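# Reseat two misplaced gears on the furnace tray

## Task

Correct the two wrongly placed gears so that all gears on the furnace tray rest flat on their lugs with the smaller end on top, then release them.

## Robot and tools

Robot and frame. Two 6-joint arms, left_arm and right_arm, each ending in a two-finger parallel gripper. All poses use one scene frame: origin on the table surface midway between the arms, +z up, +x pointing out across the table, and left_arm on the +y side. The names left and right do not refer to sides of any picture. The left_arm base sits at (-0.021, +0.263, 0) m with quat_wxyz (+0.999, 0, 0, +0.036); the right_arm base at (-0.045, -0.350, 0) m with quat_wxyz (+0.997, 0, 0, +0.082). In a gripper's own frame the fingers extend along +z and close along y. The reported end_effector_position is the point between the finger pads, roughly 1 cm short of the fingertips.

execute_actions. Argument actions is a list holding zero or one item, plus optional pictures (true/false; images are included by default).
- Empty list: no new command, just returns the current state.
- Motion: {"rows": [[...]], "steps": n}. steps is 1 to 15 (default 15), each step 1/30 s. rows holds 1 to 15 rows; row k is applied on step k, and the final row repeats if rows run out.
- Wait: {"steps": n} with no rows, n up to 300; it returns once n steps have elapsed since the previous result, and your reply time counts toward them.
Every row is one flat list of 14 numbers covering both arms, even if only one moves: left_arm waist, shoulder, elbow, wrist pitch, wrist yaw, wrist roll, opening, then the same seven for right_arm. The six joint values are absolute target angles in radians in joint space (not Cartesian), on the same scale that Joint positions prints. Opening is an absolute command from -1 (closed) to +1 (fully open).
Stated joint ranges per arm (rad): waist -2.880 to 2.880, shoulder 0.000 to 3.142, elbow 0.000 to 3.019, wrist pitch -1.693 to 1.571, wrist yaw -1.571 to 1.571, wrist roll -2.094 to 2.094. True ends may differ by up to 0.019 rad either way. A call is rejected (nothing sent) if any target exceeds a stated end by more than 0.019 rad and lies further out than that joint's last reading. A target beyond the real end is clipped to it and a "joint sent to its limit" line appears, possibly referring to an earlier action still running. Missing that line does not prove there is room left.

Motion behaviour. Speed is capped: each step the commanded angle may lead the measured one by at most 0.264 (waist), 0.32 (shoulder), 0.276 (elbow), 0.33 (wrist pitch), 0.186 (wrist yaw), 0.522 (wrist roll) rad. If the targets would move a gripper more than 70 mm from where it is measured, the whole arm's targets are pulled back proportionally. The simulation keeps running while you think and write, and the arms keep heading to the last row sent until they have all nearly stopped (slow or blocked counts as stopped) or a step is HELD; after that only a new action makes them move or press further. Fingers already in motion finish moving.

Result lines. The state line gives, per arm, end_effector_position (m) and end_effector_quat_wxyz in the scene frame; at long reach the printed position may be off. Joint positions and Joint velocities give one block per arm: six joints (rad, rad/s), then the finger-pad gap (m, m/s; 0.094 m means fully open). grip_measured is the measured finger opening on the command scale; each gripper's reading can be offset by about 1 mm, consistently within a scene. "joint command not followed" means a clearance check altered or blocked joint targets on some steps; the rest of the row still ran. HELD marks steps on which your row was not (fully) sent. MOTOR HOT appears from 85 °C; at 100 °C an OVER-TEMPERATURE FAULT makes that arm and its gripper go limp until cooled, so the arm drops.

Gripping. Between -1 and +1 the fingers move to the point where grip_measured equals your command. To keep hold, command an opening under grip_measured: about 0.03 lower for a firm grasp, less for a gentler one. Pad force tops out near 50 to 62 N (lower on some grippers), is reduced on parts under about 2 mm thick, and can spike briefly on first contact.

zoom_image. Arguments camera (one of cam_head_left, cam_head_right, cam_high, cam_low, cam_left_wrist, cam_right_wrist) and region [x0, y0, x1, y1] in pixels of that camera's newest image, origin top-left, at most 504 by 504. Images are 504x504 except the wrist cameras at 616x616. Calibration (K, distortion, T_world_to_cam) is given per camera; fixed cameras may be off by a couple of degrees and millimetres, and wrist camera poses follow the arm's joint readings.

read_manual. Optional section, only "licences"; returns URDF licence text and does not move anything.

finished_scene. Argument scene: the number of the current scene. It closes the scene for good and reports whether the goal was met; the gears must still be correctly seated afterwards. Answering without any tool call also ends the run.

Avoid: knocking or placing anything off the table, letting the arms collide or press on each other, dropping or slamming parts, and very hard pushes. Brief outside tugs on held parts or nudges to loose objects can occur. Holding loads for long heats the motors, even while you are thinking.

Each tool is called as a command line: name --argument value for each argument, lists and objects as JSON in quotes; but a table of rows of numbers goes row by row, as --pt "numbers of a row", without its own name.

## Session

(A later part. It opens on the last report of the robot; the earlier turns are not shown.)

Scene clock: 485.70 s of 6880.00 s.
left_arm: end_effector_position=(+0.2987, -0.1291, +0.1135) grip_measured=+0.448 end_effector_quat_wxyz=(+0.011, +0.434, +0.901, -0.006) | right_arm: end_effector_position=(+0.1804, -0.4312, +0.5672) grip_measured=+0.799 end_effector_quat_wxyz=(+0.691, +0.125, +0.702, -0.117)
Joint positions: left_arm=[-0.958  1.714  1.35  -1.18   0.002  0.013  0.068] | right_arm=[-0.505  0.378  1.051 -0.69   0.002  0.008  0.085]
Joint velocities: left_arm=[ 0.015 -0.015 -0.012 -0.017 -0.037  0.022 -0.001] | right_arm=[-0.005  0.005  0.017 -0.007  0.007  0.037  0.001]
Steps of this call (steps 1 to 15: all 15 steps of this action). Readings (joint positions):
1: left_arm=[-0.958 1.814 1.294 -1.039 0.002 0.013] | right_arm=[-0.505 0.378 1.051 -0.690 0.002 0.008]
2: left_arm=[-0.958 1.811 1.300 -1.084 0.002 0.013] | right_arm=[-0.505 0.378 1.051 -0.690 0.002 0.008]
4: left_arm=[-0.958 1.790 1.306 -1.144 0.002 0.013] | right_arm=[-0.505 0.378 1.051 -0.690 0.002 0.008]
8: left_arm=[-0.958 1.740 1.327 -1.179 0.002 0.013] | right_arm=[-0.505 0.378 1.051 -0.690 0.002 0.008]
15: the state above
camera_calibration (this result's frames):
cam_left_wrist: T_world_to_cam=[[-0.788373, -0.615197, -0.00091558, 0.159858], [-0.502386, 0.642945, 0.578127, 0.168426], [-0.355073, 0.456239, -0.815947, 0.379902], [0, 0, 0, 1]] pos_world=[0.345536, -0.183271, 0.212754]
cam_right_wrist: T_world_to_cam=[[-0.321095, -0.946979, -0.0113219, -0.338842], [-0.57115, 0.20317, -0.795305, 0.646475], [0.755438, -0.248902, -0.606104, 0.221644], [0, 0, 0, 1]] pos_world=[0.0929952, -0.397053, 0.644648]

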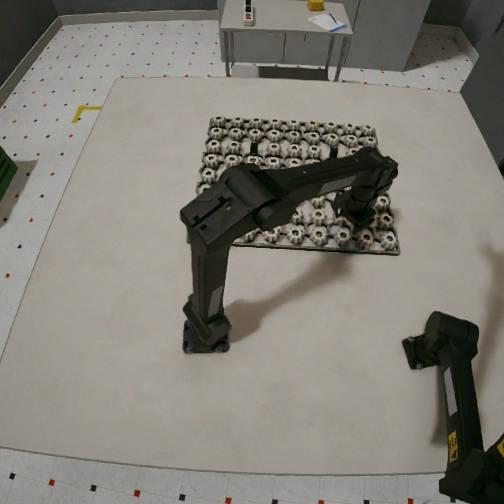

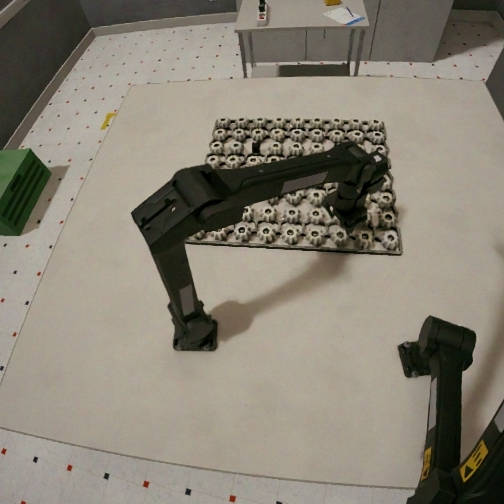

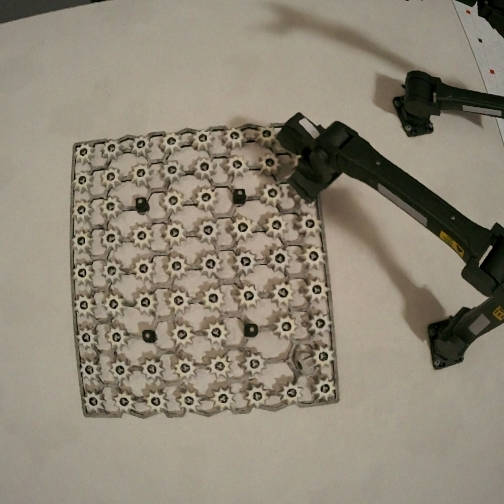

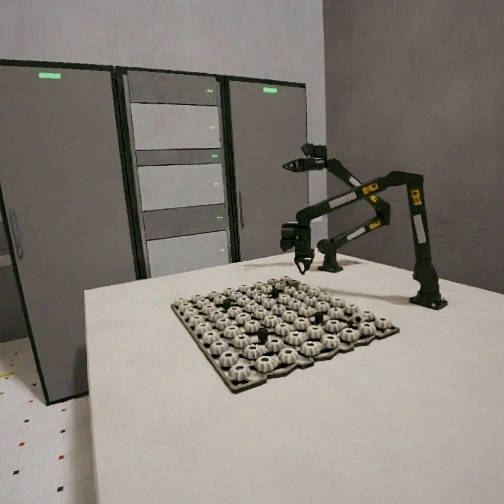

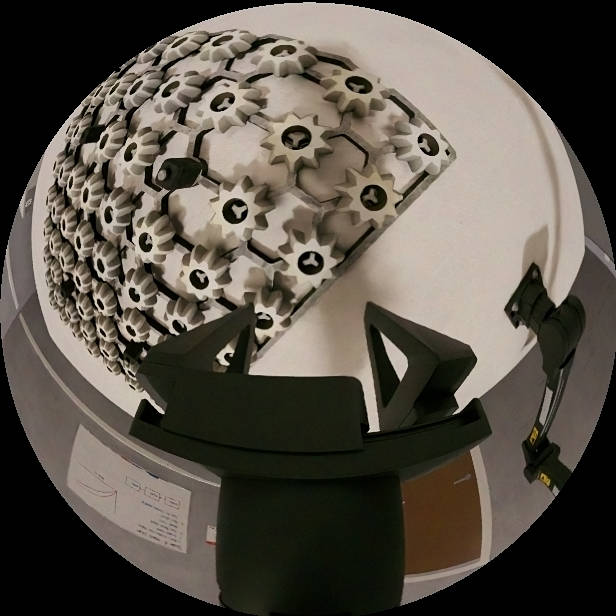

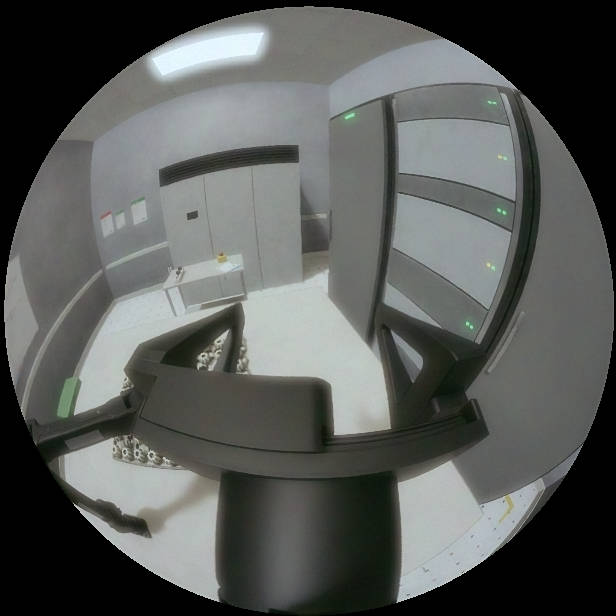

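execute_actions --actions '[{"rows":[[-0.115,1.42,0.93,-1.06,0,-0.23,0.45,-0.5,0.38,1.0802,-0.70,0,0,0.8]]}]' --pictures false

execute_actions --actions '[{"steps":50}]' --pictures false

execute_actions --actions '[{"rows":[[-0.115,1.515,0.85,-0.886,0,-0.23,0.45,-0.5,0.38,1.0802,-0.70,0,0,0.8]]}]' --pictures false

execute_actions --actions '[{"steps":20}]'

Scene clock: 503.40 s of 6880.00 s.
left_arm: end_effector_position=(+0.3485, +0.1744, +0.0892) grip_measured=+0.448 end_effector_quat_wxyz=(+0.001, +0.033, +0.999, -0.002) | right_arm: end_effector_position=(+0.1804, -0.4312, +0.5672) grip_measured=+0.799 end_effector_quat_wxyz=(+0.691, +0.125, +0.702, -0.117)
Joint positions: left_arm=[-0.306  1.447  0.957 -1.077  0.003 -0.167  0.068] | right_arm=[-0.505  0.378  1.051 -0.69   0.002  0.008  0.085]
Joint velocities: left_arm=[ 1.939 -0.005 -0.056  0.095  0.022 -0.168 -0.   ] | right_arm=[-0.005 -0.015 -0.022  0.027 -0.022 -0.007 -0.   ]
Steps of this call (steps 1 to 15: the robot went on to your last target; steps 16 to 90: nothing new was sent; then 14.20 s passed at rest; steps 91 to 105: all 15 steps of this action). Readings (joint positions):
91: left_arm=[-0.951 1.706 1.335 -1.168 0.004 0.000] | right_arm=[-0.505 0.378 1.051 -0.690 0.002 0.008]
92: left_arm=[-0.941 1.686 1.301 -1.144 0.005 -0.016] | right_arm=[-0.505 0.378 1.051 -0.690 0.002 0.008]
94: left_arm=[-0.893 1.629 1.217 -1.121 0.005 -0.046] | right_arm=[-0.505 0.378 1.051 -0.690 0.002 0.008]
98: left_arm=[-0.730 1.515 1.058 -1.098 0.005 -0.099] | right_arm=[-0.505 0.378 1.051 -0.690 0.002 0.008]
105: the state above

Scene clock: 505.07 s of 6880.00 s.
left_arm: end_effector_position=(+0.3539, +0.2463, +0.0862) grip_measured=+0.448 end_effector_quat_wxyz=(+0.003, -0.085, +0.996, +0.000) | right_arm: end_effector_position=(+0.1804, -0.4312, +0.5672) grip_measured=+0.799 end_effector_quat_wxyz=(+0.691, +0.125, +0.702, -0.117)
Joint positions: left_arm=[-0.117  1.438  0.939 -1.066 -0.001 -0.215  0.068] | right_arm=[-0.505  0.378  1.051 -0.69   0.002  0.008  0.085]
Joint velocities: left_arm=[-0.005  0.005 -0.002  0.017 -0.037 -0.095 -0.   ] | right_arm=[-0.005 -0.024  0.002 -0.012 -0.007 -0.022  0.001]
Steps of this call (steps 1 to 30: the robot went on to your last target; steps 31 to 50: nothing new was sent). Readings (joint positions):
1: left_arm=[-0.240 1.447 0.955 -1.073 0.003 -0.175] | right_arm=[-0.505 0.378 1.051 -0.690 0.002 0.008]
2: left_arm=[-0.177 1.447 0.953 -1.069 0.000 -0.183] | right_arm=[-0.505 0.378 1.051 -0.690 0.002 0.008]
4: left_arm=[-0.087 1.446 0.949 -1.066 -0.005 -0.197] | right_arm=[-0.505 0.378 1.051 -0.690 0.002 0.008]
8: left_arm=[-0.071 1.441 0.939 -1.066 -0.005 -0.210] | right_arm=[-0.505 0.378 1.051 -0.690 0.002 0.008]
50: the state above
All arms were judged still, so your last target was given up. Only a new action makes them travel on or press farther. Fingers that are still opening or closing keep moving.

Scene clock: 505.57 s of 6880.00 s.
left_arm: end_effector_position=(+0.3482, +0.2466, +0.0286) grip_measured=+0.448 end_effector_quat_wxyz=(+0.001, -0.086, +0.996, +0.000) | right_arm: end_effector_position=(+0.1804, -0.4312, +0.5672) grip_measured=+0.799 end_effector_quat_wxyz=(+0.691, +0.125, +0.702, -0.117)
Joint positions: left_arm=[-0.117  1.52   0.848 -0.896 -0.001 -0.216  0.068] | right_arm=[-0.505  0.378  1.051 -0.69   0.002  0.008  0.085]
Joint velocities: left_arm=[ 0.005 -0.005  0.007  0.022 -0.022 -0.022 -0.001] | right_arm=[-0.005 -0.005 -0.012 -0.002 -0.037 -0.022  0.001]
Steps of this call (steps 1 to 15: all 15 steps of this action). Readings (joint positions):
1: left_arm=[-0.117 1.440 0.928 -1.035 -0.001 -0.215] | right_arm=[-0.505 0.378 1.051 -0.690 0.002 0.008]
2: left_arm=[-0.117 1.442 0.911 -0.978 -0.001 -0.215] | right_arm=[-0.505 0.378 1.051 -0.690 0.002 0.008]
4: left_arm=[-0.117 1.466 0.881 -0.920 -0.001 -0.215] | right_arm=[-0.505 0.378 1.051 -0.690 0.002 0.008]
8: left_arm=[-0.117 1.515 0.851 -0.902 -0.001 -0.216] | right_arm=[-0.505 0.378 1.051 -0.690 0.002 0.008]
15: the state above

Scene clock: 506.23 s of 6880.00 s.
left_arm: end_effector_position=(+0.3484, +0.2466, +0.0286) grip_measured=+0.448 end_effector_quat_wxyz=(+0.002, -0.086, +0.996, +0.000) | right_arm: end_effector_position=(+0.1804, -0.4312, +0.5672) grip_measured=+0.799 end_effector_quat_wxyz=(+0.691, +0.125, +0.702, -0.117)
Joint positions: left_arm=[-0.117  1.52   0.848 -0.896 -0.001 -0.216  0.068] | right_arm=[-0.505  0.378  1.051 -0.69   0.002  0.008  0.085]
Joint velocities: left_arm=[-0.005 -0.005 -0.022 -0.002  0.007 -0.037  0.   ] | right_arm=[-0.005 -0.005 -0.007  0.007 -0.037 -0.007  0.001]
Steps of this call (steps 1 to 15: the robot went on to your last target; steps 16 to 20: nothing new was sent). Readings (joint positions):
1: left_arm=[-0.117 1.520 0.848 -0.896 -0.001 -0.216] | right_arm=[-0.505 0.378 1.051 -0.690 0.002 0.008]
2: left_arm=[-0.117 1.520 0.848 -0.896 -0.001 -0.216] | right_arm=[-0.505 0.378 1.051 -0.690 0.002 0.008]
4: left_arm=[-0.117 1.520 0.848 -0.896 -0.001 -0.216] | right_arm=[-0.505 0.378 1.051 -0.690 0.002 0.008]
8: left_arm=[-0.117 1.520 0.848 -0.896 -0.001 -0.216] | right_arm=[-0.505 0.378 1.051 -0.690 0.002 0.008]
20: the state above
All arms were judged still, so your last target was given up. Only a new action makes them travel on or press farther. Fingers that are still opening or closing keep moving.
camera_calibration (this result's frames):
cam_left_wrist: T_world_to_cam=[[0.160416, -0.987045, -0.00299474, 0.191199], [-0.792561, -0.130615, 0.59564, 0.292204], [-0.588315, -0.0931765, -0.803246, 0.373298], [0, 0, 0, 1]] pos_world=[0.420535, 0.261671, 0.126374]
cam_right_wrist: T_world_to_cam=[[-0.321095, -0.946979, -0.0113219, -0.338842], [-0.57115, 0.20317, -0.795305, 0.646475], [0.755438, -0.248902, -0.606104, 0.221644], [0, 0, 0, 1]] pos_world=[0.0929952, -0.397053, 0.644648]

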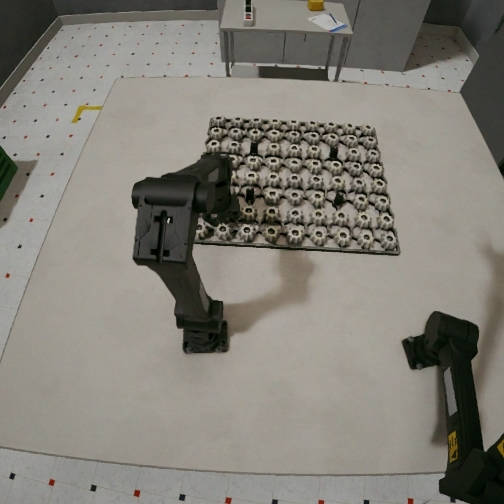

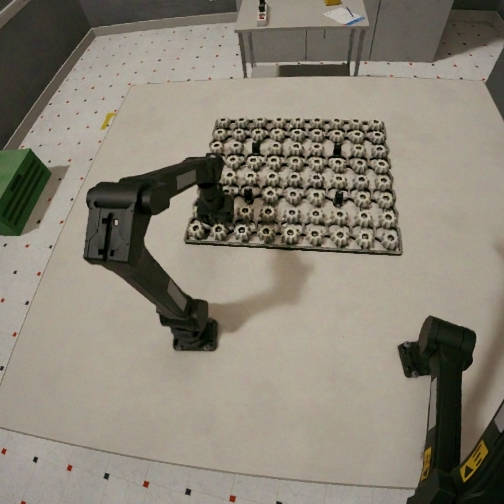

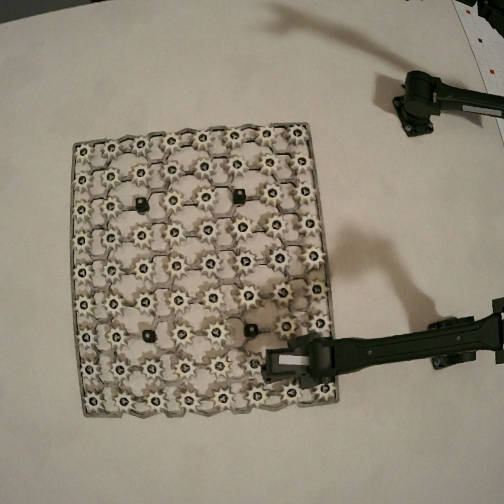

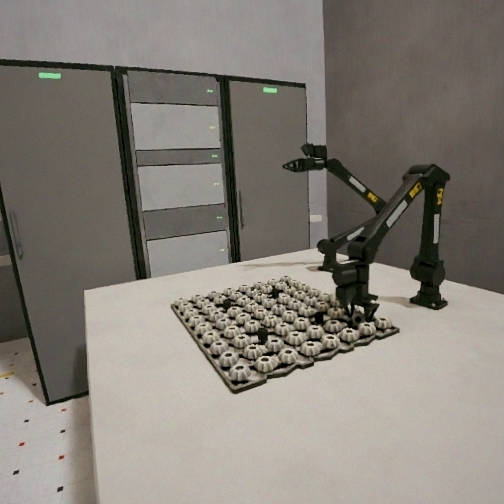

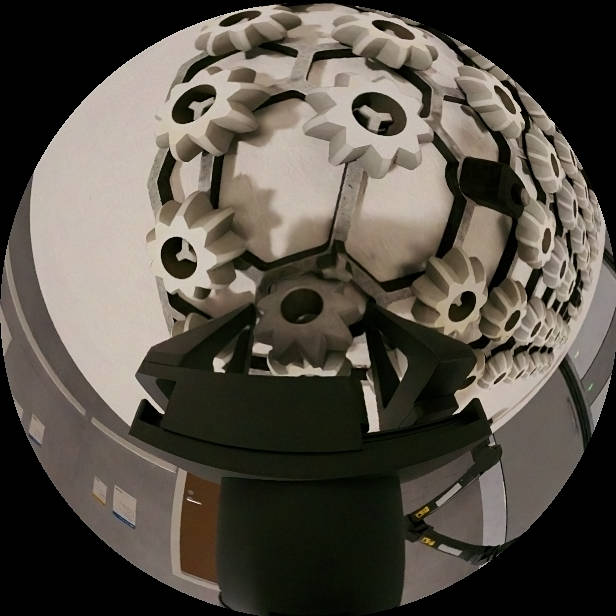

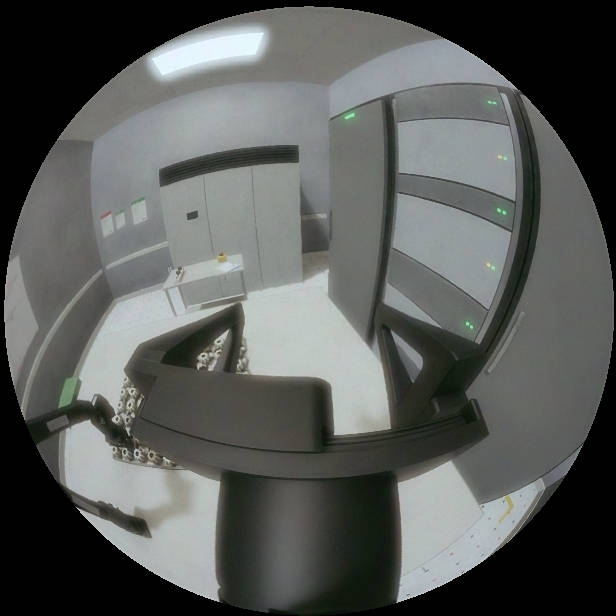

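execute_actions --actions '[{"rows":[[-0.11,1.525,0.85,-0.855,0,-0.23,0.45,-0.5,0.38,1.0802,-0.70,0,0,0.8]],"steps":10}]' --pictures false

execute_actions --actions '[{"rows":[[-0.11,1.525,0.85,-0.855,0,-0.23,-0.4,-0.5,0.38,1.0802,-0.70,0,0,0.8]]}]' --pictures false

execute_actions --actions '[{"rows":[[-0.11,1.40,0.97,-1.1,0,-0.23,-0.4,-0.5,0.38,1.0802,-0.70,0,0,0.8]]}]' --pictures false

execute_actions --actions '[{"rows":[[-0.983,1.40,0.97,-1.1,0,0,-0.4,-0.5,0.38,1.0802,-0.70,0,0,0.8]]}]' --pictures false

execute_actions --actions '[{"steps":40}]' --pictures false

execute_actions --actions '[{"rows":[[-0.983,1.4845,0.83,-0.9,0,0,-0.4,-0.5,0.38,1.0802,-0.70,0,0,0.8]]}]'

Scene clock: 527.50 s of 6880.00 s.
left_arm: end_effector_position=(+0.3558, +0.2462, +0.0288) grip_measured=+0.448 end_effector_quat_wxyz=(+0.017, -0.086, +0.996, -0.002) | right_arm: end_effector_position=(+0.1804, -0.4312, +0.5672) grip_measured=+0.799 end_effector_quat_wxyz=(+0.691, +0.125, +0.702, -0.117)
Joint positions: left_arm=[-0.117  1.52   0.848 -0.865 -0.001 -0.216  0.068] | right_arm=[-0.505  0.378  1.051 -0.69   0.002  0.008  0.085]
Joint velocities: left_arm=[-0.015 -0.005 -0.002  0.002 -0.022  0.051 -0.   ] | right_arm=[-0.005 -0.015 -0.007 -0.017 -0.051 -0.066 -0.001]
Steps of this call (steps 1 to 90: nothing new was sent; then 17.93 s passed at rest; steps 91 to 100: all 10 steps of this action). Readings (joint positions):
91: left_arm=[-0.117 1.520 0.848 -0.891 -0.001 -0.216] | right_arm=[-0.505 0.378 1.051 -0.690 0.002 0.008]
92: left_arm=[-0.117 1.520 0.848 -0.882 -0.001 -0.216] | right_arm=[-0.505 0.378 1.051 -0.690 0.002 0.008]
94: left_arm=[-0.117 1.520 0.848 -0.870 -0.001 -0.216] | right_arm=[-0.505 0.378 1.051 -0.690 0.002 0.008]
98: left_arm=[-0.117 1.520 0.848 -0.865 -0.001 -0.216] | right_arm=[-0.505 0.378 1.051 -0.690 0.002 0.008]
100: the state above

Scene clock: 528.00 s of 6880.00 s.
left_arm: end_effector_position=(+0.3562, +0.2466, +0.0288) grip_measured=+0.187 end_effector_quat_wxyz=(+0.018, -0.086, +0.996, -0.002) | right_arm: end_effector_position=(+0.1804, -0.4312, +0.5672) grip_measured=+0.799 end_effector_quat_wxyz=(+0.691, +0.125, +0.702, -0.117)
Joint positions: left_arm=[-0.116  1.52   0.848 -0.864 -0.001 -0.216  0.056] | right_arm=[-0.505  0.378  1.051 -0.69   0.002  0.008  0.085]
Joint velocities: left_arm=[-0.015  0.005 -0.002 -0.007  0.007 -0.022  0.   ] | right_arm=[-0.005 -0.005  0.002  0.002  0.007  0.007  0.   ]
Steps of this call (steps 1 to 15: all 15 steps of this action). Readings (joint positions):
1: left_arm=[-0.117 1.520 0.848 -0.865 -0.005 -0.216] | right_arm=[-0.505 0.378 1.051 -0.690 0.002 0.008]
2: left_arm=[-0.116 1.520 0.848 -0.864 -0.002 -0.216] | right_arm=[-0.505 0.378 1.051 -0.690 0.002 0.008]
4: left_arm=[-0.116 1.520 0.848 -0.864 -0.001 -0.216] | right_arm=[-0.505 0.378 1.051 -0.690 0.002 0.008]
8: left_arm=[-0.116 1.520 0.848 -0.864 -0.001 -0.216] | right_arm=[-0.505 0.378 1.051 -0.690 0.002 0.008]
15: the state above

Scene clock: 528.50 s of 6880.00 s.
left_arm: end_effector_position=(+0.3393, +0.2485, +0.0919) grip_measured=+0.187 end_effector_quat_wxyz=(-0.002, -0.088, +0.996, +0.002) | right_arm: end_effector_position=(+0.1804, -0.4312, +0.5672) grip_measured=+0.799 end_effector_quat_wxyz=(+0.691, +0.125, +0.702, -0.117)
Joint positions: left_arm=[-0.114  1.398  0.915 -1.092 -0.003 -0.216  0.056] | right_arm=[-0.505  0.378  1.051 -0.69   0.002  0.008  0.085]
Joint velocities: left_arm=[ 0.015  0.005  0.002 -0.012  0.037  0.037  0.001] | right_arm=[-0.005 -0.015 -0.002 -0.032 -0.007 -0.007 -0.001]
Steps of this call (steps 1 to 15: all 15 steps of this action). Readings (joint positions):
1: left_arm=[-0.116 1.516 0.856 -0.891 -0.002 -0.216] | right_arm=[-0.505 0.378 1.051 -0.690 0.002 0.008]
2: left_arm=[-0.115 1.512 0.873 -0.943 -0.004 -0.216] | right_arm=[-0.505 0.378 1.051 -0.690 0.002 0.008]
4: left_arm=[-0.114 1.483 0.899 -1.023 -0.006 -0.216] | right_arm=[-0.505 0.378 1.051 -0.690 0.002 0.008]
8: left_arm=[-0.114 1.411 0.914 -1.083 -0.003 -0.216] | right_arm=[-0.505 0.378 1.051 -0.690 0.002 0.008]
15: the state above

Scene clock: 529.00 s of 6880.00 s.
left_arm: end_effector_position=(+0.2117, -0.0124, +0.0918) grip_measured=+0.187 end_effector_quat_wxyz=(-0.002, +0.403, +0.915, +0.000) | right_arm: end_effector_position=(+0.1804, -0.4312, +0.5672) grip_measured=+0.799 end_effector_quat_wxyz=(+0.691, +0.125, +0.702, -0.117)
Joint positions: left_arm=[-0.94   1.399  0.915 -1.092  0.002 -0.038  0.056] | right_arm=[-0.505  0.378  1.051 -0.69   0.002  0.008  0.085]
Joint velocities: left_arm=[-1.636  0.005 -0.002  0.012  0.139  0.212  0.   ] | right_arm=[ 0.005 -0.024 -0.007  0.002 -0.066  0.037  0.   ]
Steps of this call (steps 1 to 15: all 15 steps of this action). Readings (joint positions):
1: left_arm=[-0.126 1.398 0.915 -1.092 -0.009 -0.198] | right_arm=[-0.505 0.378 1.051 -0.690 0.002 0.008]
2: left_arm=[-0.151 1.398 0.915 -1.092 -0.015 -0.175] | right_arm=[-0.505 0.378 1.051 -0.690 0.002 0.008]
4: left_arm=[-0.244 1.398 0.915 -1.092 -0.014 -0.137] | right_arm=[-0.505 0.378 1.051 -0.690 0.002 0.008]
8: left_arm=[-0.487 1.399 0.915 -1.092 -0.007 -0.086] | right_arm=[-0.505 0.378 1.051 -0.690 0.002 0.008]
15: the state above

Scene clock: 530.33 s of 6880.00 s.
left_arm: end_effector_position=(+0.2005, -0.0215, +0.0918) grip_measured=+0.187 end_effector_quat_wxyz=(-0.002, +0.432, +0.902, +0.001) | right_arm: end_effector_position=(+0.1804, -0.4312, +0.5672) grip_measured=+0.799 end_effector_quat_wxyz=(+0.691, +0.125, +0.702, -0.117)
Joint positions: left_arm=[-0.98   1.399  0.915 -1.092  0.    -0.014  0.056] | right_arm=[-0.505  0.378  1.051 -0.69   0.002  0.008  0.085]
Joint velocities: left_arm=[-0.005  0.005 -0.002 -0.017  0.095 -0.022  0.   ] | right_arm=[-0.005 -0.015 -0.012 -0.022 -0.037 -0.037  0.   ]
Steps of this call (steps 1 to 30: the robot went on to your last target; steps 31 to 40: nothing new was sent). Readings (joint positions):
1: left_arm=[-0.988 1.399 0.915 -1.092 0.007 -0.032] | right_arm=[-0.505 0.378 1.051 -0.690 0.002 0.008]
2: left_arm=[-1.020 1.399 0.915 -1.092 0.010 -0.028] | right_arm=[-0.505 0.378 1.051 -0.690 0.002 0.008]
4: left_arm=[-1.039 1.399 0.915 -1.092 0.011 -0.021] | right_arm=[-0.505 0.378 1.051 -0.690 0.002 0.008]
8: left_arm=[-1.001 1.399 0.915 -1.092 0.003 -0.017] | right_arm=[-0.505 0.378 1.051 -0.690 0.002 0.008]
40: the state above
All arms were judged still, so your last target was given up. Only a new action makes them travel on or press farther. Fingers that are still opening or closing keep moving.

Scene clock: 530.83 s of 6880.00 s.
left_arm: end_effector_position=(+0.1979, -0.0180, +0.0276) grip_measured=+0.187 end_effector_quat_wxyz=(-0.007, +0.432, +0.902, +0.004) | right_arm: end_effector_position=(+0.1804, -0.4312, +0.5672) grip_measured=+0.799 end_effector_quat_wxyz=(+0.691, +0.125, +0.702, -0.117)
Joint positions: left_arm=[-0.98   1.501  0.823 -0.909 -0.001 -0.014  0.056] | right_arm=[-0.505  0.378  1.051 -0.69   0.002  0.008  0.085]
Joint velocities: left_arm=[-0.015 -0.005 -0.007 -0.002  0.007 -0.051  0.   ] | right_arm=[ 0.005  0.015 -0.017  0.022  0.095  0.066  0.   ]
Steps of this call (steps 1 to 15: all 15 steps of this action). Readings (joint positions):
1: left_arm=[-0.980 1.402 0.904 -1.062 0.000 -0.014] | right_arm=[-0.505 0.378 1.051 -0.690 0.002 0.008]
2: left_arm=[-0.980 1.405 0.886 -1.002 0.000 -0.014] | right_arm=[-0.505 0.378 1.051 -0.690 0.002 0.008]
4: left_arm=[-0.980 1.438 0.857 -0.933 0.000 -0.014] | right_arm=[-0.505 0.378 1.051 -0.690 0.002 0.008]
8: left_arm=[-0.980 1.501 0.823 -0.913 -0.000 -0.014] | right_arm=[-0.505 0.378 1.051 -0.690 0.002 0.008]
15: the state above
camera_calibration (this result's frames):
cam_left_wrist: T_world_to_cam=[[-0.785352, -0.61904, -0.00343842, 0.148018], [-0.491428, 0.620059, 0.611576, 0.0924819], [-0.376458, 0.481992, -0.791178, 0.227351], [0, 0, 0, 1]] pos_world=[0.247283, -0.075297, 0.123825]
cam_right_wrist: T_world_to_cam=[[-0.321095, -0.946979, -0.0113219, -0.338842], [-0.57115, 0.20317, -0.795305, 0.646475], [0.755438, -0.248902, -0.606104, 0.221644], [0, 0, 0, 1]] pos_world=[0.0929952, -0.397053, 0.644648]

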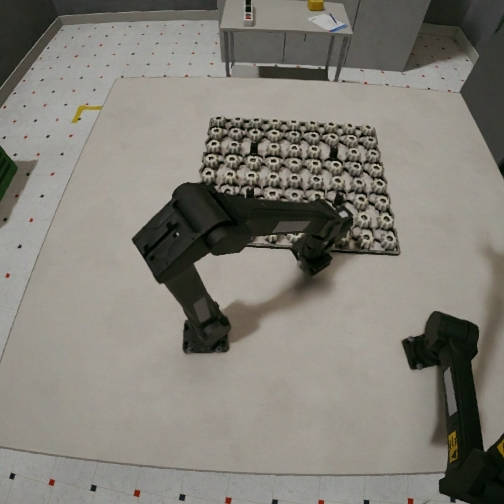

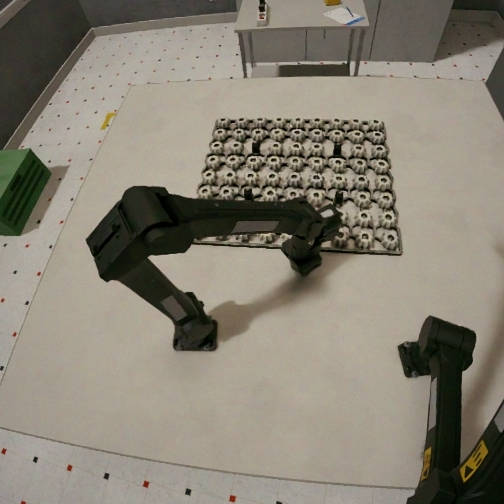

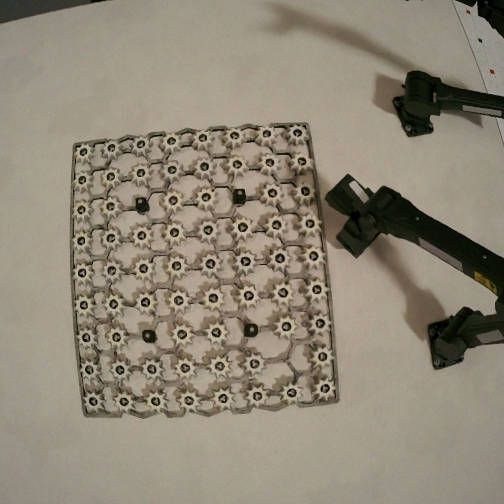

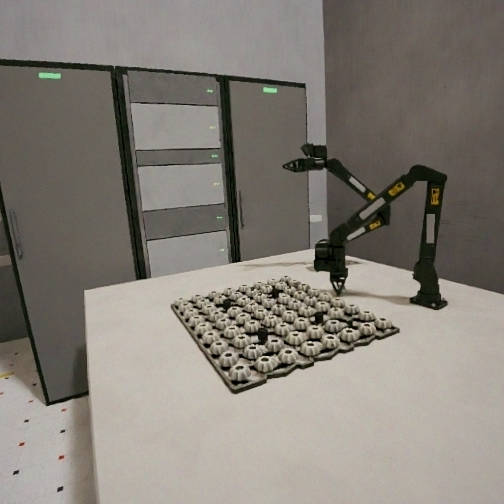

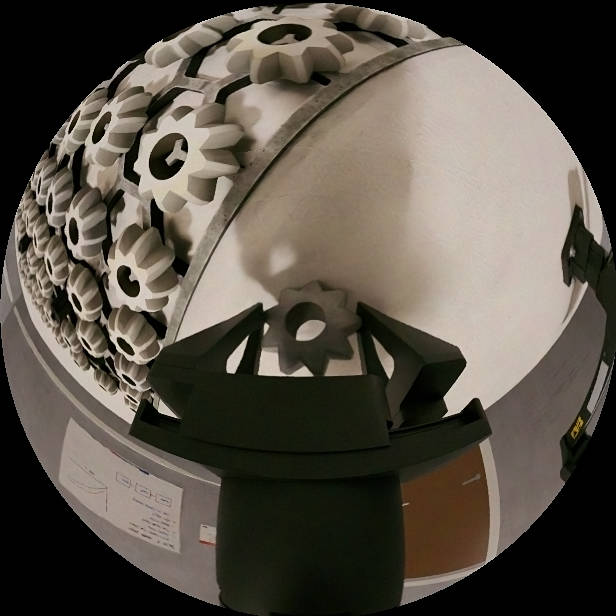

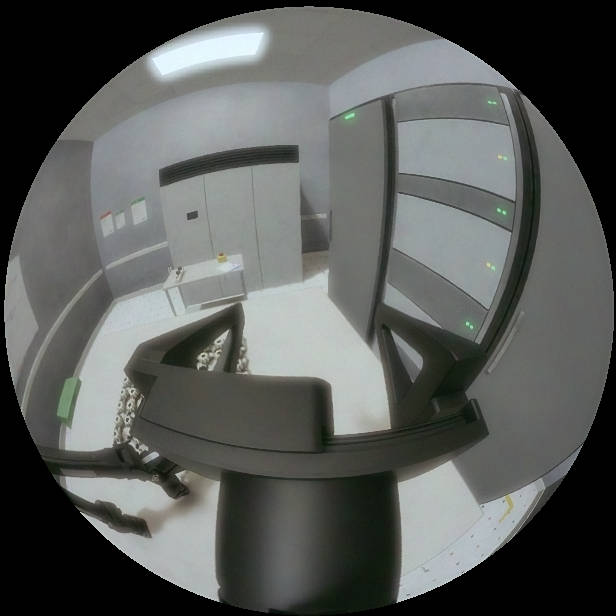

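execute_actions --actions '[{"rows":[[-0.983,1.40,0.97,-1.1,0,0,-0.4,-0.5,0.38,1.0802,-0.70,0,0,0.8]]}]' --pictures false

execute_actions --actions '[{"rows":[[-0.983,1.1,0.6,-0.4,0,0,-0.4,-0.5,0.38,1.0802,-0.70,0,0,0.8]]}]' --pictures false

execute_actions --actions '[{"steps":20}]' --pictures false

execute_actions --actions '[{"rows":[[-0.983,1.13,0.238,0.2,0,0,-0.4,-0.5,0.38,1.0802,-0.70,0,0,0.8]]}]' --pictures false

execute_actions --actions '[{"steps":30}]' --pictures false

execute_actions --actions '[{"rows":[[-0.983,1.215,0.238,0.295,0,0,-0.4,-0.5,0.38,1.0802,-0.70,0,0,0.8]]}]' --pictures false

execute_actions --actions '[{"steps":20}]' --pictures false

Scene clock: 551.70 s of 6880.00 s.
left_arm: end_effector_position=(+0.2020, -0.0232, +0.0906) grip_measured=+0.187 end_effector_quat_wxyz=(-0.003, +0.432, +0.902, +0.002) | right_arm: end_effector_position=(+0.1804, -0.4312, +0.5672) grip_measured=+0.799 end_effector_quat_wxyz=(+0.691, +0.125, +0.702, -0.117)
Joint positions: left_arm=[-0.98   1.408  0.921 -1.091 -0.001 -0.014  0.056] | right_arm=[-0.505  0.378  1.051 -0.69   0.002  0.008  0.085]
Joint velocities: left_arm=[-0.005  0.015 -0.017 -0.022 -0.022  0.022 -0.   ] | right_arm=[-0.005 -0.015 -0.002 -0.007 -0.007  0.022 -0.   ]
Steps of this call (steps 1 to 15: the robot went on to your last target; steps 16 to 90: nothing new was sent; then 17.37 s passed at rest; steps 91 to 105: all 15 steps of this action). Readings (joint positions):
91: left_arm=[-0.980 1.499 0.830 -0.933 -0.001 -0.014] | right_arm=[-0.505 0.378 1.051 -0.690 0.002 0.008]
92: left_arm=[-0.980 1.496 0.842 -0.982 -0.001 -0.014] | right_arm=[-0.505 0.378 1.051 -0.690 0.002 0.008]
94: left_arm=[-0.980 1.476 0.863 -1.048 -0.001 -0.014] | right_arm=[-0.505 0.378 1.051 -0.690 0.002 0.008]
98: left_arm=[-0.980 1.424 0.902 -1.087 -0.001 -0.014] | right_arm=[-0.505 0.378 1.051 -0.690 0.002 0.008]
105: the state above

Scene clock: 552.20 s of 6880.00 s.
left_arm: end_effector_position=(+0.2116, -0.0355, +0.1018) grip_measured=+0.187 end_effector_quat_wxyz=(+0.270, +0.412, +0.860, -0.134) | right_arm: end_effector_position=(+0.1804, -0.4312, +0.5672) grip_measured=+0.799 end_effector_quat_wxyz=(+0.691, +0.125, +0.702, -0.117)
Joint positions: left_arm=[-0.98   1.096  0.56  -0.422 -0.001 -0.014  0.056] | right_arm=[-0.505  0.378  1.051 -0.69   0.002  0.008  0.085]
Joint velocities: left_arm=[-0.005  0.073  0.007 -0.012  0.007 -0.007  0.   ] | right_arm=[-0.015 -0.015 -0.002  0.002  0.037 -0.051  0.   ]
Steps of this call (steps 1 to 15: all 15 steps of this action). Readings (joint positions):
1: left_arm=[-0.980 1.385 0.888 -1.029 -0.001 -0.014] | right_arm=[-0.505 0.378 1.051 -0.690 0.002 0.008]
2: left_arm=[-0.980 1.331 0.812 -0.904 -0.001 -0.014] | right_arm=[-0.505 0.378 1.051 -0.690 0.002 0.008]
4: left_arm=[-0.980 1.191 0.651 -0.696 -0.001 -0.014] | right_arm=[-0.505 0.378 1.051 -0.690 0.002 0.008]
8: left_arm=[-0.980 1.080 0.556 -0.481 -0.001 -0.014] | right_arm=[-0.505 0.378 1.051 -0.690 0.002 0.008]
15: the state above

Scene clock: 552.87 s of 6880.00 s.
left_arm: end_effector_position=(+0.2116, -0.0355, +0.1006) grip_measured=+0.187 end_effector_quat_wxyz=(+0.269, +0.412, +0.861, -0.133) | right_arm: end_effector_position=(+0.1804, -0.4312, +0.5672) grip_measured=+0.799 end_effector_quat_wxyz=(+0.691, +0.125, +0.702, -0.117)
Joint positions: left_arm=[-0.98   1.1    0.56  -0.422 -0.001 -0.014  0.056] | right_arm=[-0.505  0.378  1.051 -0.69   0.002  0.008  0.085]
Joint velocities: left_arm=[-0.005 -0.005 -0.007 -0.017  0.037  0.066 -0.   ] | right_arm=[ 0.005  0.005 -0.002  0.012 -0.007 -0.007 -0.   ]
Steps of this call (steps 1 to 15: the robot went on to your last target; steps 16 to 20: nothing new was sent). Readings (joint positions):
1: left_arm=[-0.980 1.098 0.560 -0.422 -0.001 -0.014] | right_arm=[-0.505 0.378 1.051 -0.690 0.002 0.008]
2: left_arm=[-0.980 1.100 0.560 -0.422 -0.001 -0.014] | right_arm=[-0.505 0.378 1.051 -0.690 0.002 0.008]
4: left_arm=[-0.980 1.100 0.560 -0.422 -0.001 -0.014] | right_arm=[-0.505 0.378 1.051 -0.690 0.002 0.008]
8: left_arm=[-0.980 1.100 0.560 -0.422 -0.001 -0.014] | right_arm=[-0.505 0.378 1.051 -0.690 0.002 0.008]
20: the state above
All arms were judged still, so your last target was given up. Only a new action makes them travel on or press farther. Fingers that are still opening or closing keep moving.

Scene clock: 553.37 s of 6880.00 s.
left_arm: end_effector_position=(+0.1819, +0.0021, +0.0278) grip_measured=+0.187 end_effector_quat_wxyz=(+0.355, +0.398, +0.827, -0.175) | right_arm: end_effector_position=(+0.1804, -0.4312, +0.5672) grip_measured=+0.799 end_effector_quat_wxyz=(+0.691, +0.125, +0.702, -0.117)
Joint positions: left_arm=[-0.981  1.133  0.206  0.17   0.    -0.01   0.056] | right_arm=[-0.505  0.378  1.051 -0.69   0.002  0.008  0.085]
Joint velocities: left_arm=[-0.005 -0.015  0.002 -0.012  0.066  0.037 -0.   ] | right_arm=[-0.015 -0.024 -0.002  0.012  0.022 -0.022  0.   ]
Steps of this call (steps 1 to 15: all 15 steps of this action). Readings (joint positions):
1: left_arm=[-0.980 1.100 0.538 -0.379 -0.001 -0.014] | right_arm=[-0.505 0.378 1.051 -0.690 0.002 0.008]
2: left_arm=[-0.980 1.098 0.497 -0.291 -0.001 -0.014] | right_arm=[-0.505 0.378 1.051 -0.690 0.002 0.008]
4: left_arm=[-0.980 1.102 0.381 -0.111 -0.001 -0.014] | right_arm=[-0.505 0.378 1.051 -0.690 0.002 0.008]
8: left_arm=[-0.981 1.133 0.208 0.126 0.000 -0.010] | right_arm=[-0.505 0.378 1.051 -0.690 0.002 0.008]
15: the state above

Scene clock: 554.37 s of 6880.00 s.
left_arm: end_effector_position=(+0.1819, +0.0021, +0.0278) grip_measured=+0.187 end_effector_quat_wxyz=(+0.355, +0.398, +0.827, -0.175) | right_arm: end_effector_position=(+0.1804, -0.4312, +0.5672) grip_measured=+0.799 end_effector_quat_wxyz=(+0.691, +0.125, +0.702, -0.117)
Joint positions: left_arm=[-0.981  1.133  0.206  0.17   0.    -0.01   0.056] | right_arm=[-0.505  0.378  1.051 -0.69   0.002  0.008  0.085]
Joint velocities: left_arm=[ 0.005 -0.015 -0.012  0.007 -0.037  0.007 -0.   ] | right_arm=[-0.015 -0.005 -0.002 -0.002 -0.051 -0.022 -0.001]
Steps of this call (steps 1 to 15: the robot went on to your last target; steps 16 to 30: nothing new was sent). Readings (joint positions):
1: left_arm=[-0.981 1.133 0.206 0.170 0.000 -0.010] | right_arm=[-0.505 0.378 1.051 -0.690 0.002 0.008]
2: left_arm=[-0.981 1.133 0.206 0.170 0.000 -0.010] | right_arm=[-0.505 0.378 1.051 -0.690 0.002 0.008]
4: left_arm=[-0.981 1.133 0.206 0.170 0.000 -0.010] | right_arm=[-0.505 0.378 1.051 -0.690 0.002 0.008]
8: left_arm=[-0.981 1.133 0.206 0.170 0.000 -0.010] | right_arm=[-0.505 0.378 1.051 -0.690 0.002 0.008]
30: the state above
All arms were judged still, so your last target was given up. Only a new action makes them travel on or press farther. Fingers that are still opening or closing keep moving.

Scene clock: 554.87 s of 6880.00 s.
left_arm: end_effector_position=(+0.1874, -0.0050, +0.0204) grip_measured=+0.187 end_effector_quat_wxyz=(+0.362, +0.397, +0.824, -0.179) | right_arm: end_effector_position=(+0.1804, -0.4312, +0.5672) grip_measured=+0.799 end_effector_quat_wxyz=(+0.691, +0.125, +0.702, -0.117)
Joint positions: left_arm=[-0.981  1.218  0.209  0.271  0.    -0.009  0.056] | right_arm=[-0.505  0.378  1.051 -0.69   0.002  0.008  0.085]
Joint velocities: left_arm=[-0.005 -0.005 -0.012 -0.002  0.007 -0.037 -0.   ] | right_arm=[-0.005 -0.015 -0.012  0.002  0.007 -0.022  0.002]
Steps of this call (steps 1 to 15: all 15 steps of this action). Readings (joint positions):
1: left_arm=[-0.981 1.140 0.206 0.187 0.000 -0.010] | right_arm=[-0.505 0.378 1.051 -0.690 0.002 0.008]
2: left_arm=[-0.981 1.158 0.206 0.215 0.000 -0.010] | right_arm=[-0.505 0.378 1.051 -0.690 0.002 0.008]
4: left_arm=[-0.981 1.196 0.208 0.256 0.000 -0.010] | right_arm=[-0.505 0.378 1.051 -0.690 0.002 0.008]
8: left_arm=[-0.981 1.218 0.209 0.271 0.000 -0.009] | right_arm=[-0.505 0.378 1.051 -0.690 0.002 0.008]
15: the state above

Scene clock: 555.53 s of 6880.00 s.
left_arm: end_effector_position=(+0.1874, -0.0050, +0.0204) grip_measured=+0.187 end_effector_quat_wxyz=(+0.362, +0.397, +0.824, -0.179) | right_arm: end_effector_position=(+0.1804, -0.4312, +0.5672) grip_measured=+0.799 end_effector_quat_wxyz=(+0.691, +0.125, +0.702, -0.117)
Joint positions: left_arm=[-0.981  1.218  0.209  0.271  0.    -0.009  0.056] | right_arm=[-0.505  0.378  1.051 -0.69   0.002  0.008  0.085]
Joint velocities: left_arm=[ 0.005 -0.015  0.007 -0.002  0.037 -0.051 -0.   ] | right_arm=[-0.015  0.005 -0.002 -0.002 -0.022  0.037  0.   ]
Steps of this call (steps 1 to 15: the robot went on to your last target; steps 16 to 20: nothing new was sent). Readings (joint positions):
1: left_arm=[-0.981 1.218 0.209 0.271 0.000 -0.009] | right_arm=[-0.505 0.378 1.051 -0.690 0.002 0.008]
2: left_arm=[-0.981 1.218 0.209 0.271 0.000 -0.009] | right_arm=[-0.505 0.378 1.051 -0.690 0.002 0.008]
4: left_arm=[-0.981 1.218 0.209 0.271 0.000 -0.009] | right_arm=[-0.505 0.378 1.051 -0.690 0.002 0.008]
8: left_arm=[-0.981 1.218 0.209 0.271 0.000 -0.009] | right_arm=[-0.505 0.378 1.051 -0.690 0.002 0.008]
20: the state above
All arms were judged still, so your last target was given up. Only a new action makes them travel on or press farther. Fingers that are still opening or closing keep moving.


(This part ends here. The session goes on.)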